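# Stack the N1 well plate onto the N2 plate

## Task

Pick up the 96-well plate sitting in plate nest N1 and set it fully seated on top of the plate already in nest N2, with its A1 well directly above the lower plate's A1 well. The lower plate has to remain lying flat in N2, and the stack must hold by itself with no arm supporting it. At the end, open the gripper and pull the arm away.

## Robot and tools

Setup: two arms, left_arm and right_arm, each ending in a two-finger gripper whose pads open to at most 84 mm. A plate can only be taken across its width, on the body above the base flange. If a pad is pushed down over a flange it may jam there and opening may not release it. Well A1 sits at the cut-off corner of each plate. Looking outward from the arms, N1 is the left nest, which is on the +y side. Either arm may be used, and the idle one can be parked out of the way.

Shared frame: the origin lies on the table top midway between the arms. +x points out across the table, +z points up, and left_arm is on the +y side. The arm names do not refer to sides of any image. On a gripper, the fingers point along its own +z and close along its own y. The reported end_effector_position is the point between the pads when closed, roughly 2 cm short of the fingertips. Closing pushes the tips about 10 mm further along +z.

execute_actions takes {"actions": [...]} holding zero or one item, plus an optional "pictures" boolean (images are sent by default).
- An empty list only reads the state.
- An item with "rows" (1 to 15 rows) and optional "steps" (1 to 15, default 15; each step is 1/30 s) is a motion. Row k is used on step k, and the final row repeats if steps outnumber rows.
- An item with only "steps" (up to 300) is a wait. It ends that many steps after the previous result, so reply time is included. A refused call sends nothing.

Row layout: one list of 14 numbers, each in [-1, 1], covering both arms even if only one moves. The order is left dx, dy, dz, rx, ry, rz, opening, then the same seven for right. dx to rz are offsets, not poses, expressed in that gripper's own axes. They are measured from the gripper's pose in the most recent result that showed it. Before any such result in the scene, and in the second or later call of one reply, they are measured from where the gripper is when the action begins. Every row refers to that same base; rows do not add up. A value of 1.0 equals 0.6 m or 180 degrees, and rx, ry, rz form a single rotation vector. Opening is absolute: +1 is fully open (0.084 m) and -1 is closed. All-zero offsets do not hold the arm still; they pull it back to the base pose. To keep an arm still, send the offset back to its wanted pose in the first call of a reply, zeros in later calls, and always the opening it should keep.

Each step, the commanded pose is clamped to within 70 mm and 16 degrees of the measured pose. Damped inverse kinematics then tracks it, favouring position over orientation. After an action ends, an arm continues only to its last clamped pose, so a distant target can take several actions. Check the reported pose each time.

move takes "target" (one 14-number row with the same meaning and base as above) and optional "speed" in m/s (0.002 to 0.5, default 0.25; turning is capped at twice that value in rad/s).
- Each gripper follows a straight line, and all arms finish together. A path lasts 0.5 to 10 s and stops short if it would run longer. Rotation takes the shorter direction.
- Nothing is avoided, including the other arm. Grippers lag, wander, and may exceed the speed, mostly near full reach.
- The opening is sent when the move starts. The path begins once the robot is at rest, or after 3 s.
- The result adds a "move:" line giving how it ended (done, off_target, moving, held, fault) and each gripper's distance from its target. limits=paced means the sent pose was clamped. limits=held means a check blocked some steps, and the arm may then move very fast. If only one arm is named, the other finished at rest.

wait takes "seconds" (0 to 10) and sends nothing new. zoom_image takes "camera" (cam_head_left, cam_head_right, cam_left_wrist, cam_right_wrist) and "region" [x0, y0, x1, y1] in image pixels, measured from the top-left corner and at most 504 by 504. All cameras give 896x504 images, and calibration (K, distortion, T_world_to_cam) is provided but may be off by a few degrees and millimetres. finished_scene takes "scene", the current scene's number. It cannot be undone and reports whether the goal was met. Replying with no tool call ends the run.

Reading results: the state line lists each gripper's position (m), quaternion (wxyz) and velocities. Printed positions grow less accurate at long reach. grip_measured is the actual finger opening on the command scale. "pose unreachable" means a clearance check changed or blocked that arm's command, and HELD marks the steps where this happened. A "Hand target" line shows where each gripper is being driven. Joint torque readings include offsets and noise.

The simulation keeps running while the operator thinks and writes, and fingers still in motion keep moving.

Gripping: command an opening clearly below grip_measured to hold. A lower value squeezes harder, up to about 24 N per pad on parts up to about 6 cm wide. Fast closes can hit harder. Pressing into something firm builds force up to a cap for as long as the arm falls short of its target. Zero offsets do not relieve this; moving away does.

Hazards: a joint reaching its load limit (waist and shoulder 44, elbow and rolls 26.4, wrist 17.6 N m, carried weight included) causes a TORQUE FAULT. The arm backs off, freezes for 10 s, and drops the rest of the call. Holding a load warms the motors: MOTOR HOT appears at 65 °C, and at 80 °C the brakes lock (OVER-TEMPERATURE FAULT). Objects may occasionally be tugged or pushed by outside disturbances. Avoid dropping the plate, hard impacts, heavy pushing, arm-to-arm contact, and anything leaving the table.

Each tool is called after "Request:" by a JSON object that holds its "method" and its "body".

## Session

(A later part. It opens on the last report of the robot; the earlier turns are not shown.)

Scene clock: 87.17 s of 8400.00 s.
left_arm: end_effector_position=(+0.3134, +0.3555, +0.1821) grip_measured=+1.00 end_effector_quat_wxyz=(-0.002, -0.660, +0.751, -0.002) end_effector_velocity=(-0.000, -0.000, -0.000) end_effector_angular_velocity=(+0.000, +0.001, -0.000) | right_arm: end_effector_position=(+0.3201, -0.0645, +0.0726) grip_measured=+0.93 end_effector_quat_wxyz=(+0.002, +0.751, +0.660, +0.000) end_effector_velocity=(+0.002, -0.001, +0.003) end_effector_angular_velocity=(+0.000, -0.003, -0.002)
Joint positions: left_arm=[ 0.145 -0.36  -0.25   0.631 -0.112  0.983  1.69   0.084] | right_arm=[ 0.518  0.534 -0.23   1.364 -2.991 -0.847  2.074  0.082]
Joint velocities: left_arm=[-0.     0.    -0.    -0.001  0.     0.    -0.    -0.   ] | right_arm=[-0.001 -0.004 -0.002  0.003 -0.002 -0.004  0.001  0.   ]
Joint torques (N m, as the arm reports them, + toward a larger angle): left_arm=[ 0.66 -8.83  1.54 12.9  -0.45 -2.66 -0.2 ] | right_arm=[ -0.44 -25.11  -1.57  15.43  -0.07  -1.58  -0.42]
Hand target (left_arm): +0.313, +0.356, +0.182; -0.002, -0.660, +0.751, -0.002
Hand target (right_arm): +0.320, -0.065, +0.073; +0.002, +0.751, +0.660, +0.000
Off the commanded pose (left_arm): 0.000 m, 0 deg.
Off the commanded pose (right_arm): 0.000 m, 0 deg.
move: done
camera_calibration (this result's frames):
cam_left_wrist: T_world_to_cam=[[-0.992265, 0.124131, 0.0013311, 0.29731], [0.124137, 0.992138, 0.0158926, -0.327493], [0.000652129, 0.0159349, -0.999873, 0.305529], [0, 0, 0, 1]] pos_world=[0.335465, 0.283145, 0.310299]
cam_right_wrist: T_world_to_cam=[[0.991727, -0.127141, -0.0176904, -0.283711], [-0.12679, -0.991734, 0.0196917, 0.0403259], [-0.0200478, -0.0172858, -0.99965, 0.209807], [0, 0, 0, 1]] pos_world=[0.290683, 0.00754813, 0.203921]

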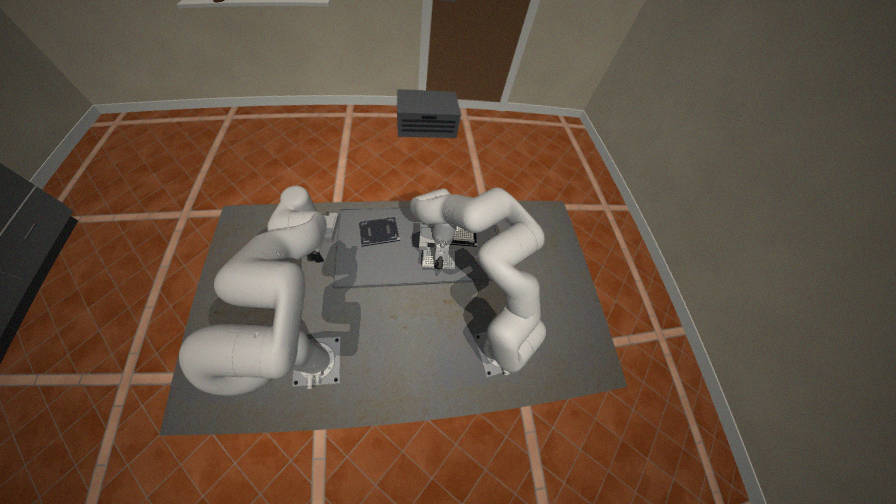

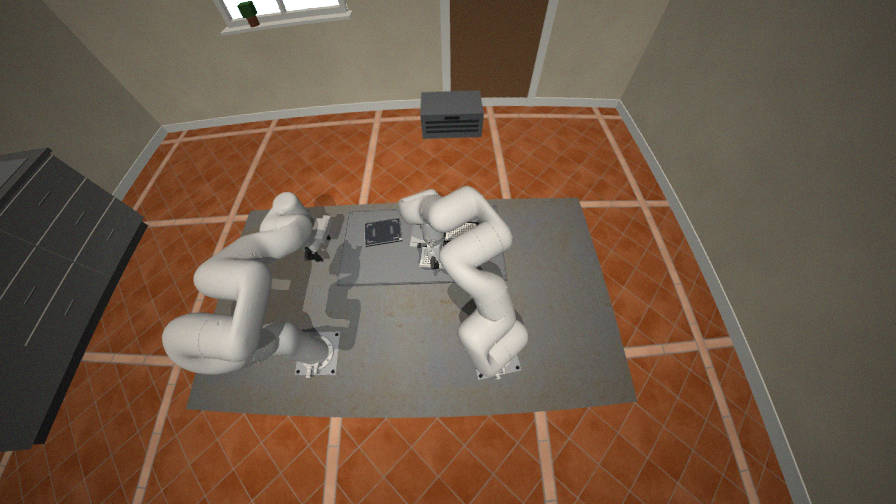

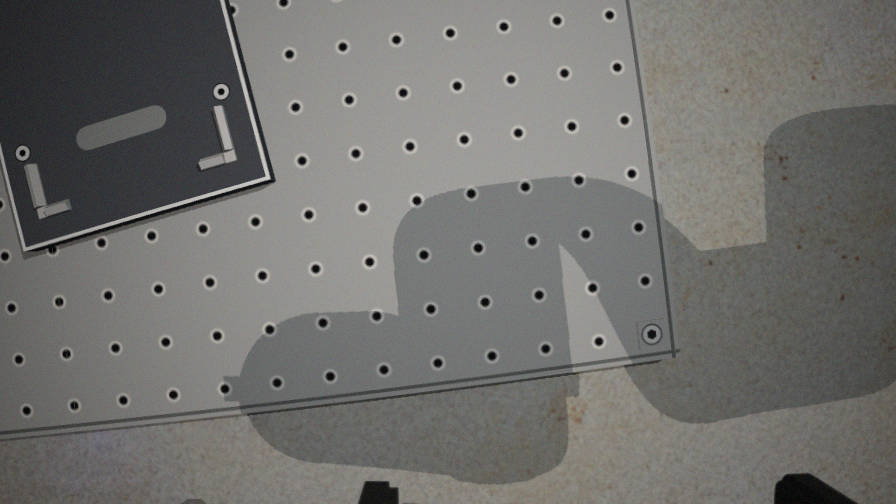

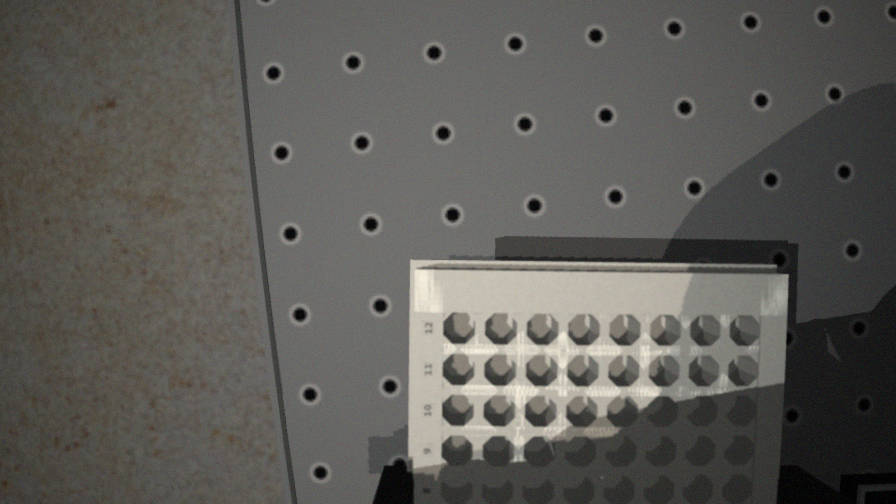

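Request:
{"method": "move", "body": {"target": [0,0,0,0,0,0,1,-0.1438,0.2557,0,0,0,-0.001,0.6], "speed": 0.15}}

Request:
{"method": "move", "body": {"target": [0,0,0,0,0,0,1,0,0,0.021,0,0,0,0.6], "speed": 0.02}}

Scene clock: 91.77 s of 8400.00 s.
left_arm: end_effector_position=(+0.3134, +0.3555, +0.1821) grip_measured=+1.00 end_effector_quat_wxyz=(-0.002, -0.660, +0.751, -0.002) end_effector_velocity=(-0.000, -0.000, -0.000) end_effector_angular_velocity=(-0.000, +0.001, -0.001) | right_arm: end_effector_position=(+0.4610, -0.1695, +0.0733) grip_measured=+0.93 end_effector_quat_wxyz=(+0.002, +0.750, +0.662, +0.000) end_effector_velocity=(+0.002, -0.002, -0.000) end_effector_angular_velocity=(-0.002, +0.007, -0.002)
Joint positions: left_arm=[ 0.145 -0.36  -0.25   0.631 -0.112  0.983  1.69   0.084] | right_arm=[ 0.16   0.877 -0.239  1.947 -2.938 -1.09   1.762  0.082]
Joint velocities: left_arm=[-0.001  0.     0.001 -0.001 -0.     0.     0.001  0.   ] | right_arm=[-0.005  0.016 -0.001  0.025  0.    -0.017  0.    -0.   ]
Joint torques (N m, as the arm reports them, + toward a larger angle): left_arm=[ 0.72 -9.28  1.48 12.94 -0.38 -2.56 -0.18] | right_arm=[ -0.26 -31.67  -2.5   16.69  -0.05  -1.49  -0.29]
Hand target (left_arm): +0.313, +0.356, +0.182; -0.002, -0.660, +0.751, -0.002
Hand target (right_arm): +0.461, -0.170, +0.073; +0.002, +0.750, +0.662, +0.000
Off the commanded pose (left_arm): 0.000 m, 0 deg.
Off the commanded pose (right_arm): 0.000 m, 0 deg.
move: done
camera_calibration (this result's frames):
cam_left_wrist: T_world_to_cam=[[-0.992265, 0.124132, 0.00133123, 0.29731], [0.124137, 0.992138, 0.0158925, -0.327493], [0.000651999, 0.0159348, -0.999873, 0.305529], [0, 0, 0, 1]] pos_world=[0.335465, 0.283144, 0.310299]
cam_right_wrist: T_world_to_cam=[[0.99226, -0.123066, -0.0165768, -0.436414], [-0.122739, -0.992248, 0.0194635, -0.0478142], [-0.0188436, -0.0172783, -0.999673, 0.210939], [0, 0, 0, 1]] pos_world=[0.431143, -0.0975066, 0.204566]

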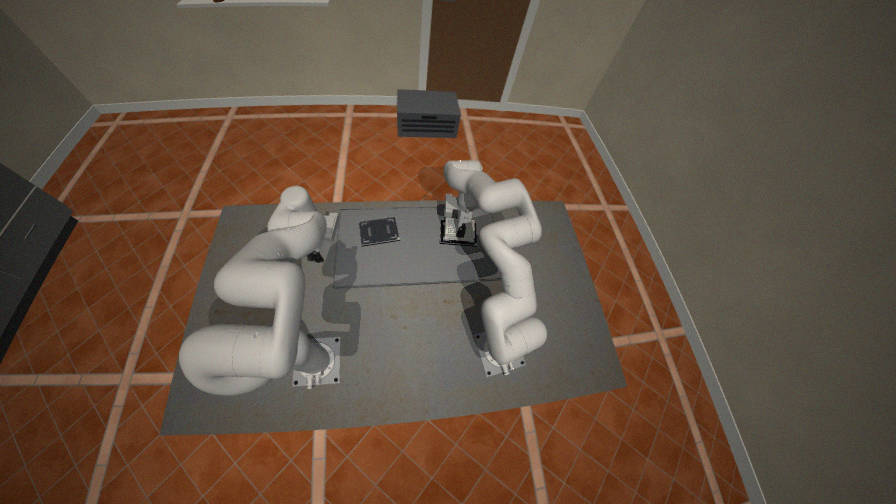

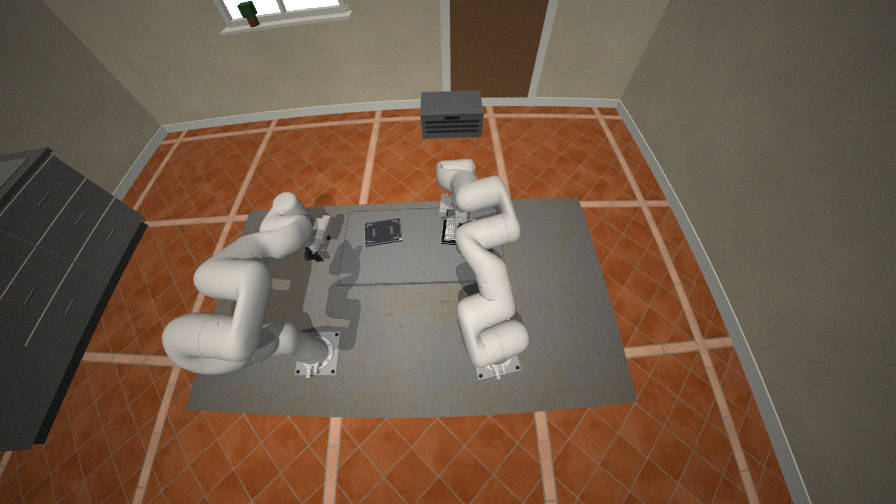

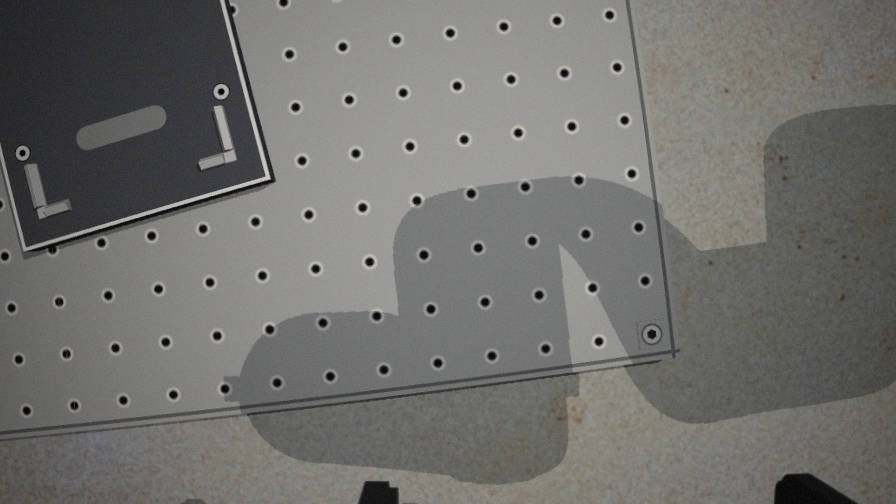

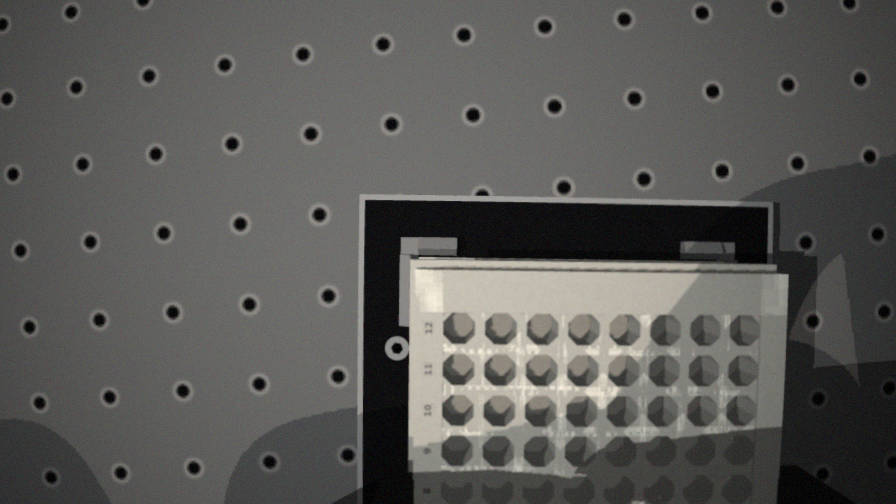

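Scene clock: 92.73 s of 8400.00 s.
left_arm: end_effector_position=(+0.3134, +0.3555, +0.1821) grip_measured=+1.00 end_effector_quat_wxyz=(-0.002, -0.660, +0.751, -0.002) end_effector_velocity=(-0.000, +0.000, -0.000) end_effector_angular_velocity=(-0.000, +0.001, -0.000) | right_arm: end_effector_position=(+0.4610, -0.1695, +0.0609) grip_measured=+0.93 end_effector_quat_wxyz=(+0.002, +0.750, +0.662, +0.000) end_effector_velocity=(+0.001, +0.001, -0.002) end_effector_angular_velocity=(+0.003, -0.003, +0.000)
Joint positions: left_arm=[ 0.145 -0.36  -0.25   0.631 -0.112  0.983  1.69   0.084] | right_arm=[ 0.158  0.893 -0.236  1.938 -2.935 -1.065  1.76   0.082]
Joint velocities: left_arm=[ 0.001  0.     0.    -0.001 -0.     0.     0.001  0.   ] | right_arm=[ 0.001  0.002  0.001  0.     0.003  0.005 -0.     0.   ]
Joint torques (N m, as the arm reports them, + toward a larger angle): left_arm=[ 0.79 -8.77  1.61 12.93 -0.5  -2.6  -0.2 ] | right_arm=[ -0.58 -32.33  -2.54  16.58  -0.21  -1.52  -0.44]
Hand target (left_arm): +0.313, +0.356, +0.182; -0.002, -0.660, +0.751, -0.002
Hand target (right_arm): +0.461, -0.170, +0.061; +0.002, +0.750, +0.662, +0.000
Off the commanded pose (left_arm): 0.000 m, 0 deg.
Off the commanded pose (right_arm): 0.000 m, 0 deg.
move: done
camera_calibration (this result's frames):
cam_left_wrist: T_world_to_cam=[[-0.992265, 0.124132, 0.00133111, 0.29731], [0.124137, 0.992138, 0.0158925, -0.327493], [0.000652119, 0.0159348, -0.999873, 0.305529], [0, 0, 0, 1]] pos_world=[0.335465, 0.283144, 0.310299]
cam_right_wrist: T_world_to_cam=[[0.992257, -0.123094, -0.0165466, -0.436677], [-0.122767, -0.992244, 0.0194713, -0.0476005], [-0.018815, -0.0172891, -0.999673, 0.198592], [0, 0, 0, 1]] pos_world=[0.431189, -0.09755, 0.192228]

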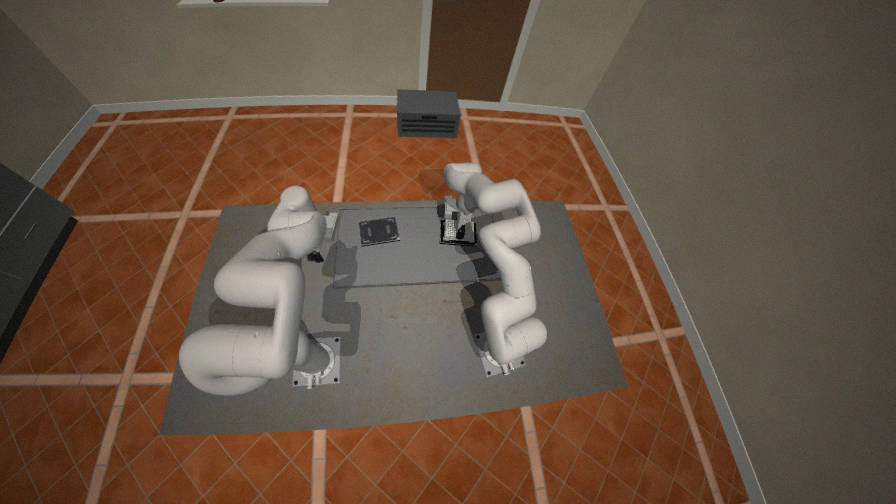

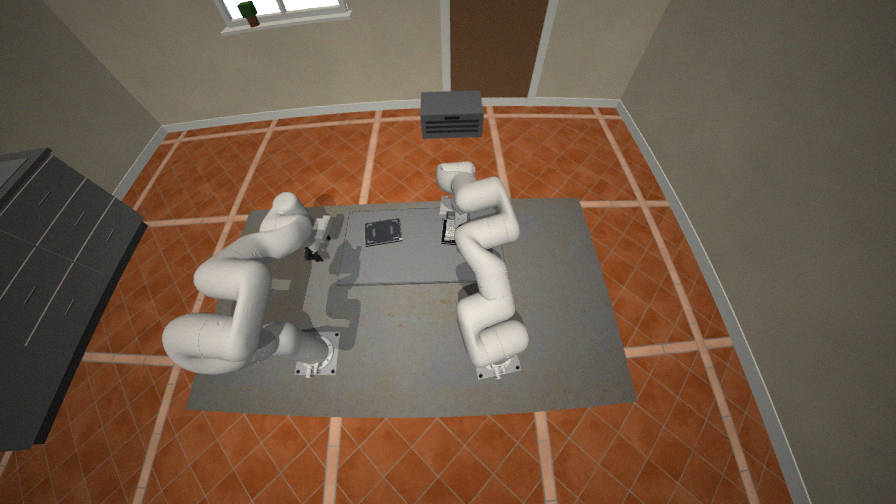

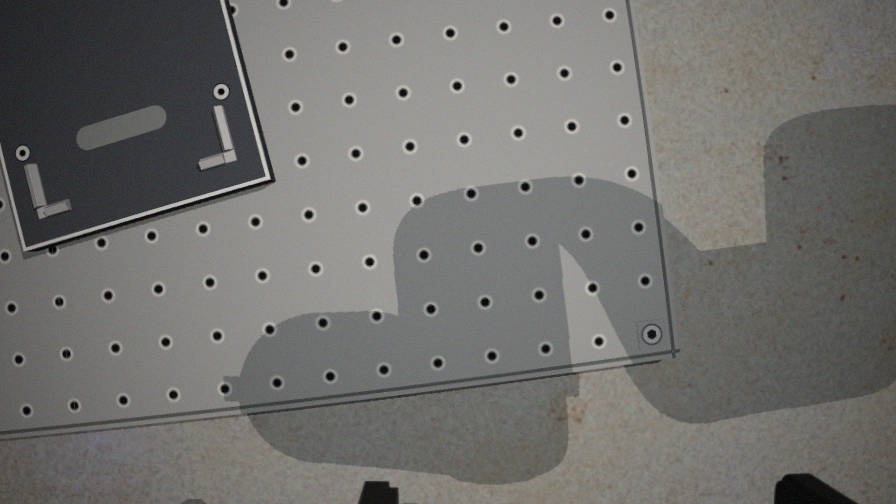

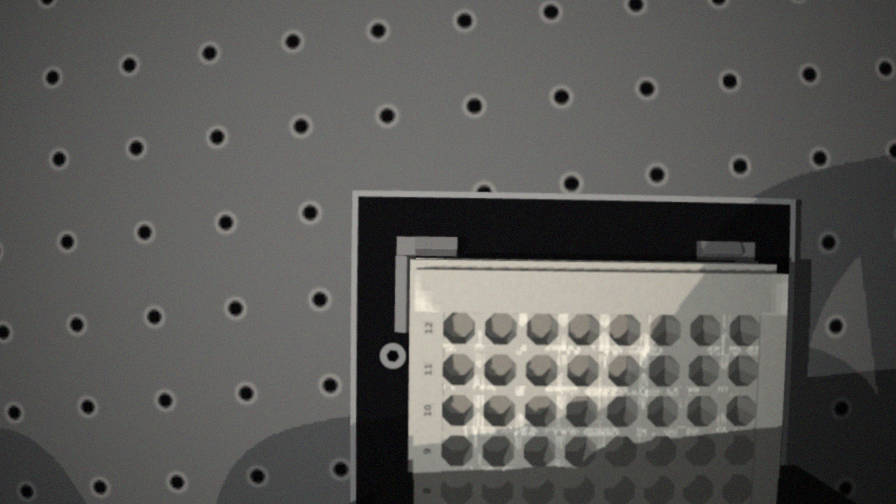

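Request:
{"method": "move", "body": {"target": [0,0,0,0,0,0,1,-0.0003,0.0004,0.0085,0,0,0,0.6], "speed": 0.004}}

Scene clock: 95.63 s of 8400.00 s.
left_arm: end_effector_position=(+0.3134, +0.3555, +0.1821) grip_measured=+1.00 end_effector_quat_wxyz=(-0.002, -0.660, +0.751, -0.002) end_effector_velocity=(+0.000, +0.000, +0.000) end_effector_angular_velocity=(-0.000, -0.001, +0.001) | right_arm: end_effector_position=(+0.4614, -0.1697, +0.0564) grip_measured=+0.93 end_effector_quat_wxyz=(+0.002, +0.750, +0.662, +0.001) end_effector_velocity=(+0.000, +0.001, -0.001) end_effector_angular_velocity=(+0.002, -0.002, +0.002)
Joint positions: left_arm=[ 0.145 -0.36  -0.25   0.631 -0.112  0.983  1.69   0.084] | right_arm=[ 0.157  0.9   -0.235  1.937 -2.934 -1.057  1.759  0.082]
Joint velocities: left_arm=[-0.     0.     0.001  0.001 -0.    -0.    -0.001  0.   ] | right_arm=[ 0.001  0.001  0.001  0.     0.001  0.002 -0.001  0.   ]
Joint torques (N m, as the arm reports them, + toward a larger angle): left_arm=[ 0.67 -8.99  1.41 12.93 -0.5  -2.62 -0.2 ] | right_arm=[ -0.47 -29.94  -2.46  15.82   0.19  -1.    -0.62]
Hand target (left_arm): +0.313, +0.356, +0.182; -0.002, -0.660, +0.751, -0.002
Hand target (right_arm): +0.461, -0.170, +0.056; +0.002, +0.750, +0.662, +0.000
Off the commanded pose (left_arm): 0.000 m, 0 deg.
Off the commanded pose (right_arm): 0.001 m, 0 deg.
move: done
camera_calibration (this result's frames):
cam_left_wrist: T_world_to_cam=[[-0.992265, 0.124132, 0.00133114, 0.29731], [0.124137, 0.992138, 0.0158925, -0.327493], [0.000652086, 0.0159348, -0.999873, 0.305529], [0, 0, 0, 1]] pos_world=[0.335465, 0.283145, 0.310299]
cam_right_wrist: T_world_to_cam=[[0.992273, -0.123052, -0.0159089, -0.437221], [-0.122741, -0.992252, 0.0192556, -0.0476434], [-0.0181551, -0.0171541, -0.999688, 0.193803], [0, 0, 0, 1]] pos_world=[0.431513, -0.0977509, 0.187704]

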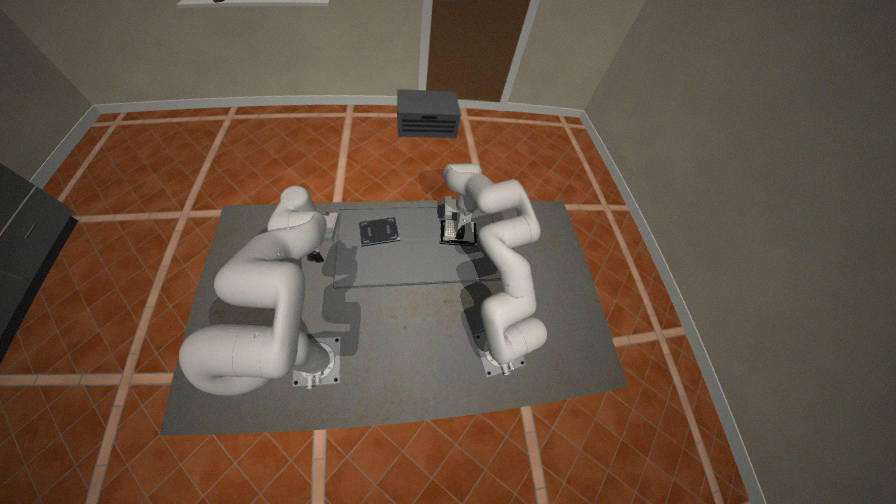

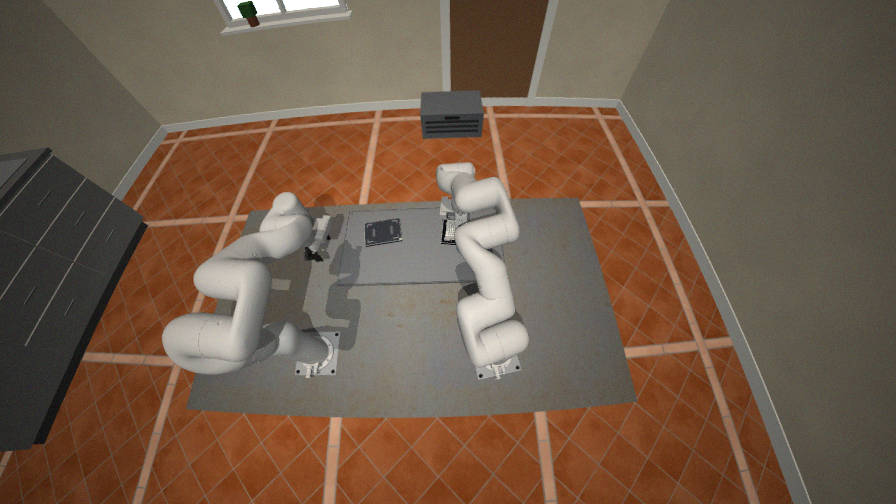

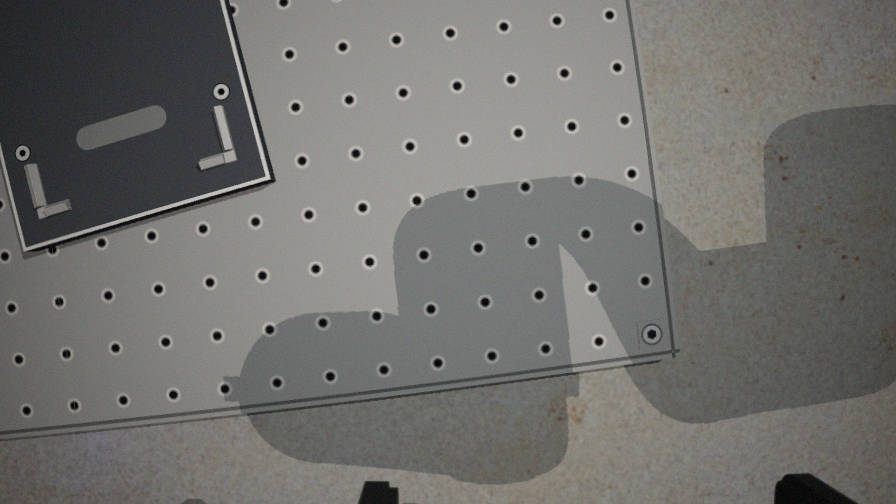

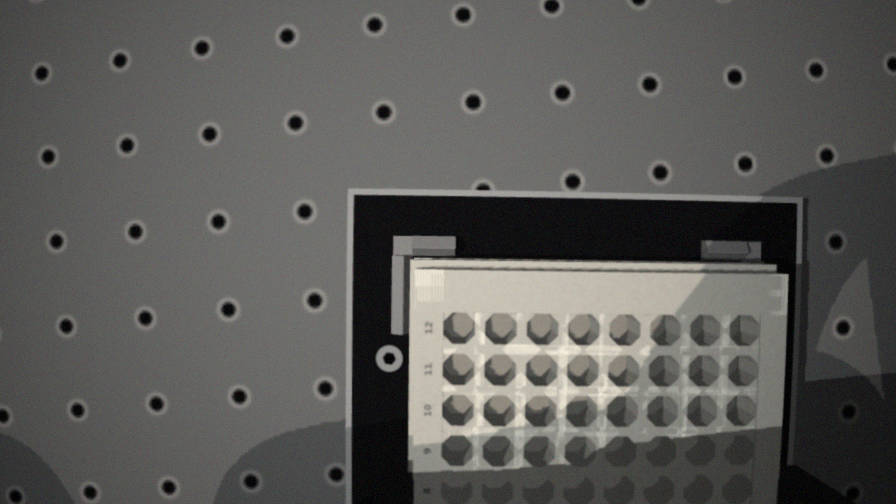

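Request:
{"method": "move", "body": {"target": [0,0,0,0,0,0,1,0,-0.0007,-0.001,0,0,0,0.6], "speed": 0.003}}

Request:
{"method": "move", "body": {"target": [0,0,0,0,0,0,1,0,0,0.003,0,0,0,0.6], "speed": 0.003}}

Scene clock: 98.87 s of 8400.00 s.
left_arm: end_effector_position=(+0.3134, +0.3555, +0.1821) grip_measured=+1.00 end_effector_quat_wxyz=(-0.002, -0.660, +0.751, -0.002) end_effector_velocity=(+0.000, +0.000, +0.000) end_effector_angular_velocity=(-0.001, -0.000, +0.001) | right_arm: end_effector_position=(+0.4608, -0.1698, +0.0563) grip_measured=+0.94 end_effector_quat_wxyz=(+0.002, +0.750, +0.662, +0.000) end_effector_velocity=(-0.001, -0.000, +0.001) end_effector_angular_velocity=(-0.001, +0.004, +0.001)
Joint positions: left_arm=[ 0.145 -0.36  -0.25   0.631 -0.112  0.983  1.69   0.084] | right_arm=[ 0.158  0.898 -0.235  1.934 -2.934 -1.056  1.759  0.082]
Joint velocities: left_arm=[ 0.     0.     0.001  0.001  0.     0.     0.    -0.   ] | right_arm=[ 0.001 -0.002 -0.001 -0.002 -0.001 -0.003 -0.    -0.   ]
Joint torques (N m, as the arm reports them, + toward a larger angle): left_arm=[ 0.62 -8.97  1.47 12.8  -0.44 -2.61 -0.19] | right_arm=[ -0.14 -28.44  -2.11  13.78  -0.17  -1.53  -0.33]
Hand target (left_arm): +0.313, +0.356, +0.182; -0.002, -0.660, +0.751, -0.002
Hand target (right_arm): +0.461, -0.170, +0.057; +0.002, +0.750, +0.662, +0.001
Off the commanded pose (left_arm): 0.000 m, 0 deg.
Off the commanded pose (right_arm): 0.001 m, 0 deg.
move: done
camera_calibration (this result's frames):
cam_left_wrist: T_world_to_cam=[[-0.992265, 0.124132, 0.00133119, 0.29731], [0.124137, 0.992138, 0.0158924, -0.327493], [0.000652025, 0.0159347, -0.999873, 0.305529], [0, 0, 0, 1]] pos_world=[0.335465, 0.283145, 0.310299]
cam_right_wrist: T_world_to_cam=[[0.992247, -0.123167, -0.0166266, -0.436601], [-0.122835, -0.992232, 0.0196549, -0.0477504], [-0.0189183, -0.0174602, -0.999669, 0.193936], [0, 0, 0, 1]] pos_world=[0.431019, -0.0977679, 0.187551]

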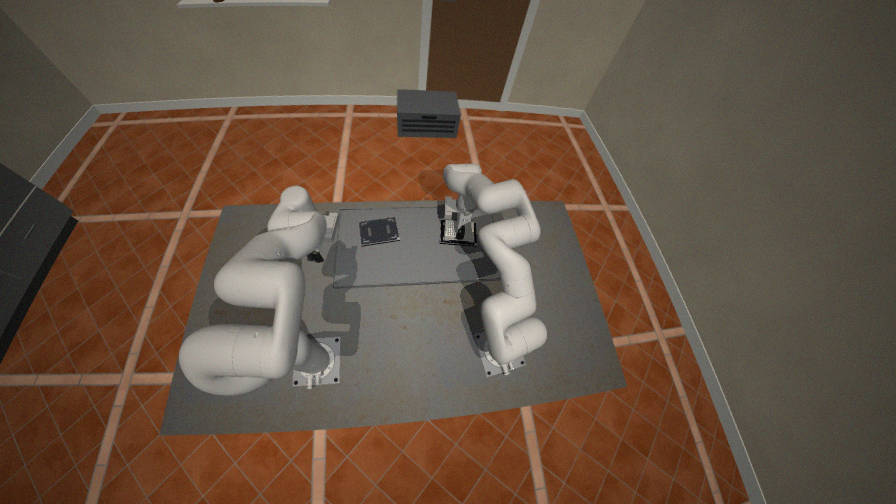

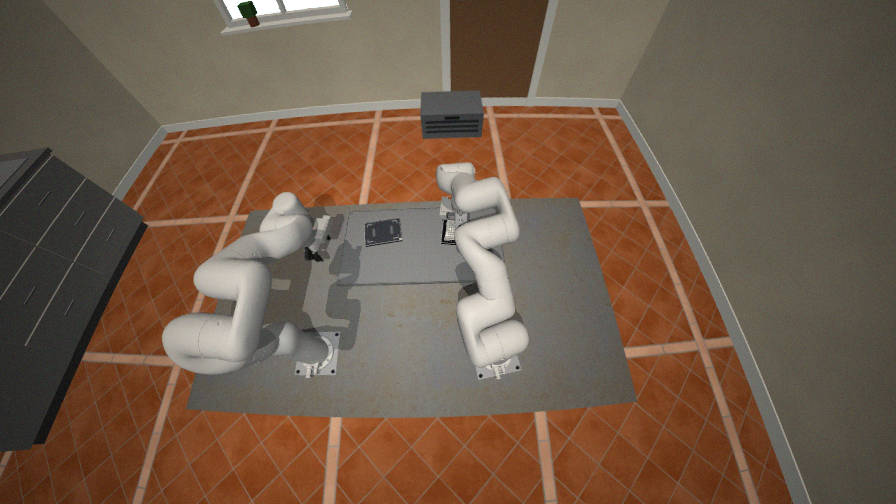

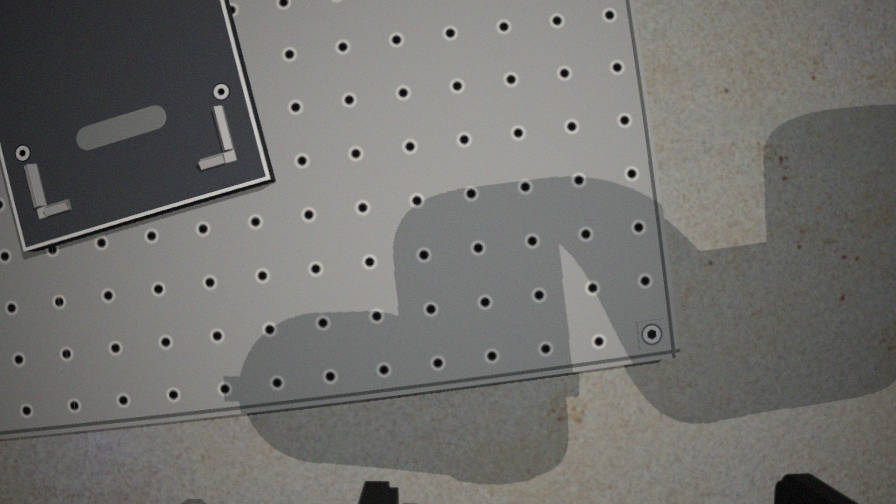

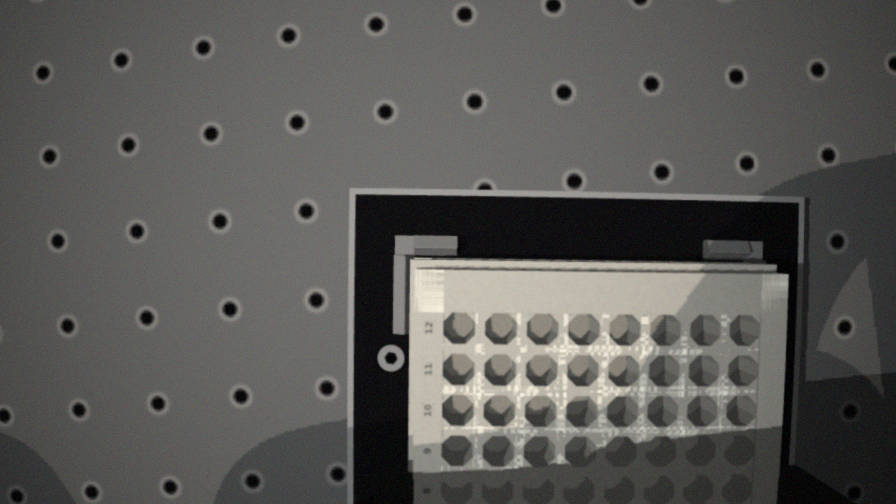

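Scene clock: 99.70 s of 8400.00 s.
left_arm: end_effector_position=(+0.3134, +0.3555, +0.1821) grip_measured=+1.00 end_effector_quat_wxyz=(-0.002, -0.660, +0.751, -0.002) end_effector_velocity=(+0.000, -0.000, +0.000) end_effector_angular_velocity=(-0.000, -0.001, -0.001) | right_arm: end_effector_position=(+0.4609, -0.1697, +0.0556) grip_measured=+0.94 end_effector_quat_wxyz=(+0.002, +0.750, +0.662, +0.001) end_effector_velocity=(+0.006, +0.001, +0.000) end_effector_angular_velocity=(+0.003, -0.019, +0.001)
Joint positions: left_arm=[ 0.145 -0.36  -0.25   0.631 -0.112  0.983  1.69   0.084] | right_arm=[ 0.157  0.899 -0.235  1.934 -2.934 -1.054  1.759  0.082]
Joint velocities: left_arm=[-0.     0.    -0.     0.    -0.    -0.001  0.    -0.   ] | right_arm=[-0.     0.002  0.001  0.008  0.001  0.013 -0.    -0.   ]
Joint torques (N m, as the arm reports them, + toward a larger angle): left_arm=[ 0.65 -8.89  1.48 12.91 -0.42 -2.65 -0.19] | right_arm=[ -0.18 -21.28  -1.23  11.34   0.41   1.99  -0.53]
Hand target (left_arm): +0.313, +0.356, +0.182; -0.002, -0.660, +0.751, -0.002
Hand target (right_arm): +0.461, -0.170, +0.054; +0.002, +0.750, +0.662, +0.000
Off the commanded pose (left_arm): 0.000 m, 0 deg.
Off the commanded pose (right_arm): 0.001 m, 0 deg.
move: done
camera_calibration (this result's frames):
cam_left_wrist: T_world_to_cam=[[-0.992265, 0.124131, 0.00133128, 0.29731], [0.124137, 0.992138, 0.0158924, -0.327493], [0.000651933, 0.0159347, -0.999873, 0.305529], [0, 0, 0, 1]] pos_world=[0.335465, 0.283145, 0.310299]
cam_right_wrist: T_world_to_cam=[[0.992257, -0.12313, -0.0163, -0.436732], [-0.122809, -0.992241, 0.0193842, -0.0477011], [-0.0185603, -0.0172323, -0.999679, 0.19317], [0, 0, 0, 1]] pos_world=[0.431078, -0.0977769, 0.186914]

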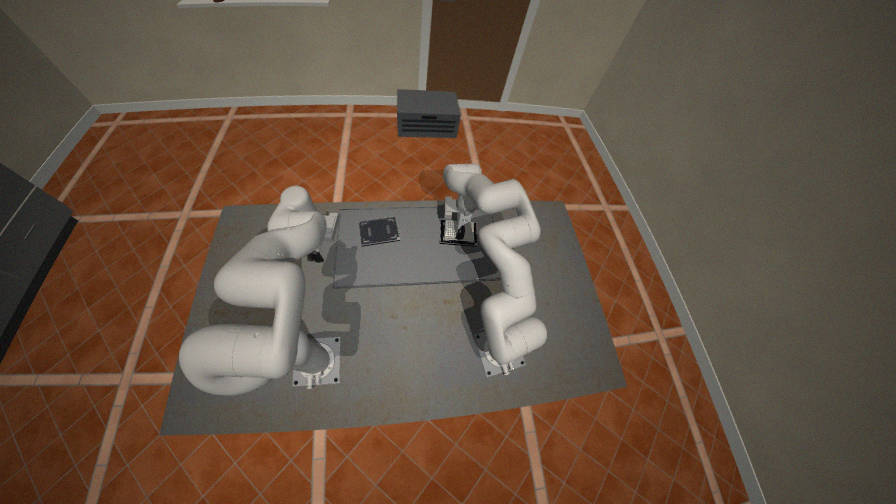

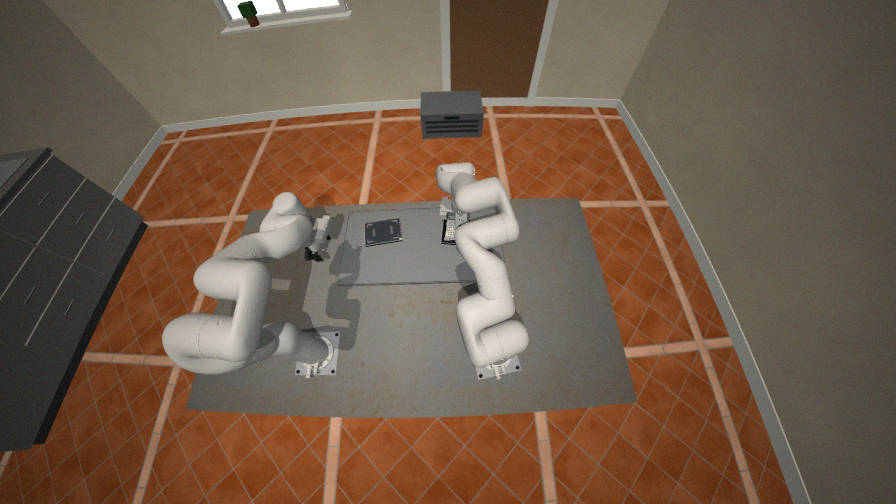

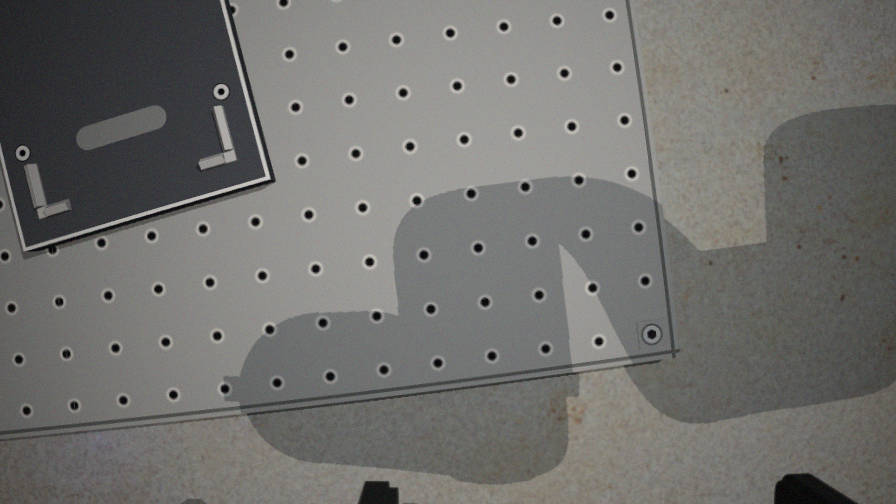

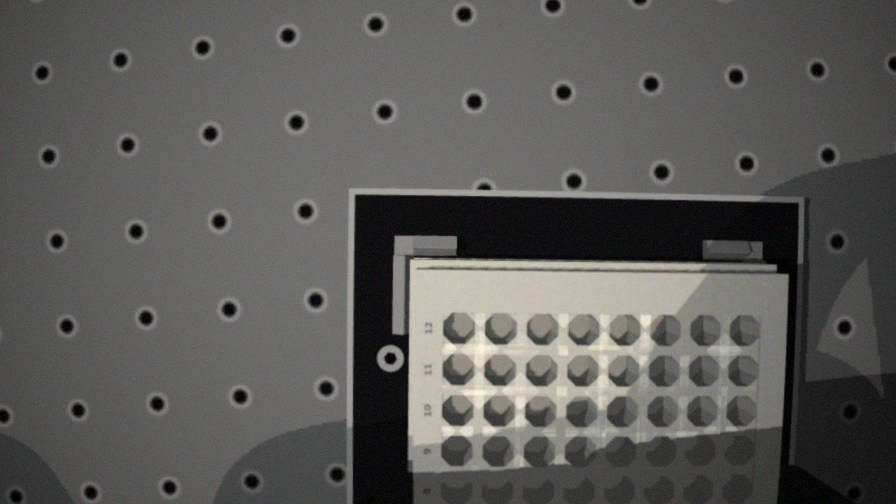

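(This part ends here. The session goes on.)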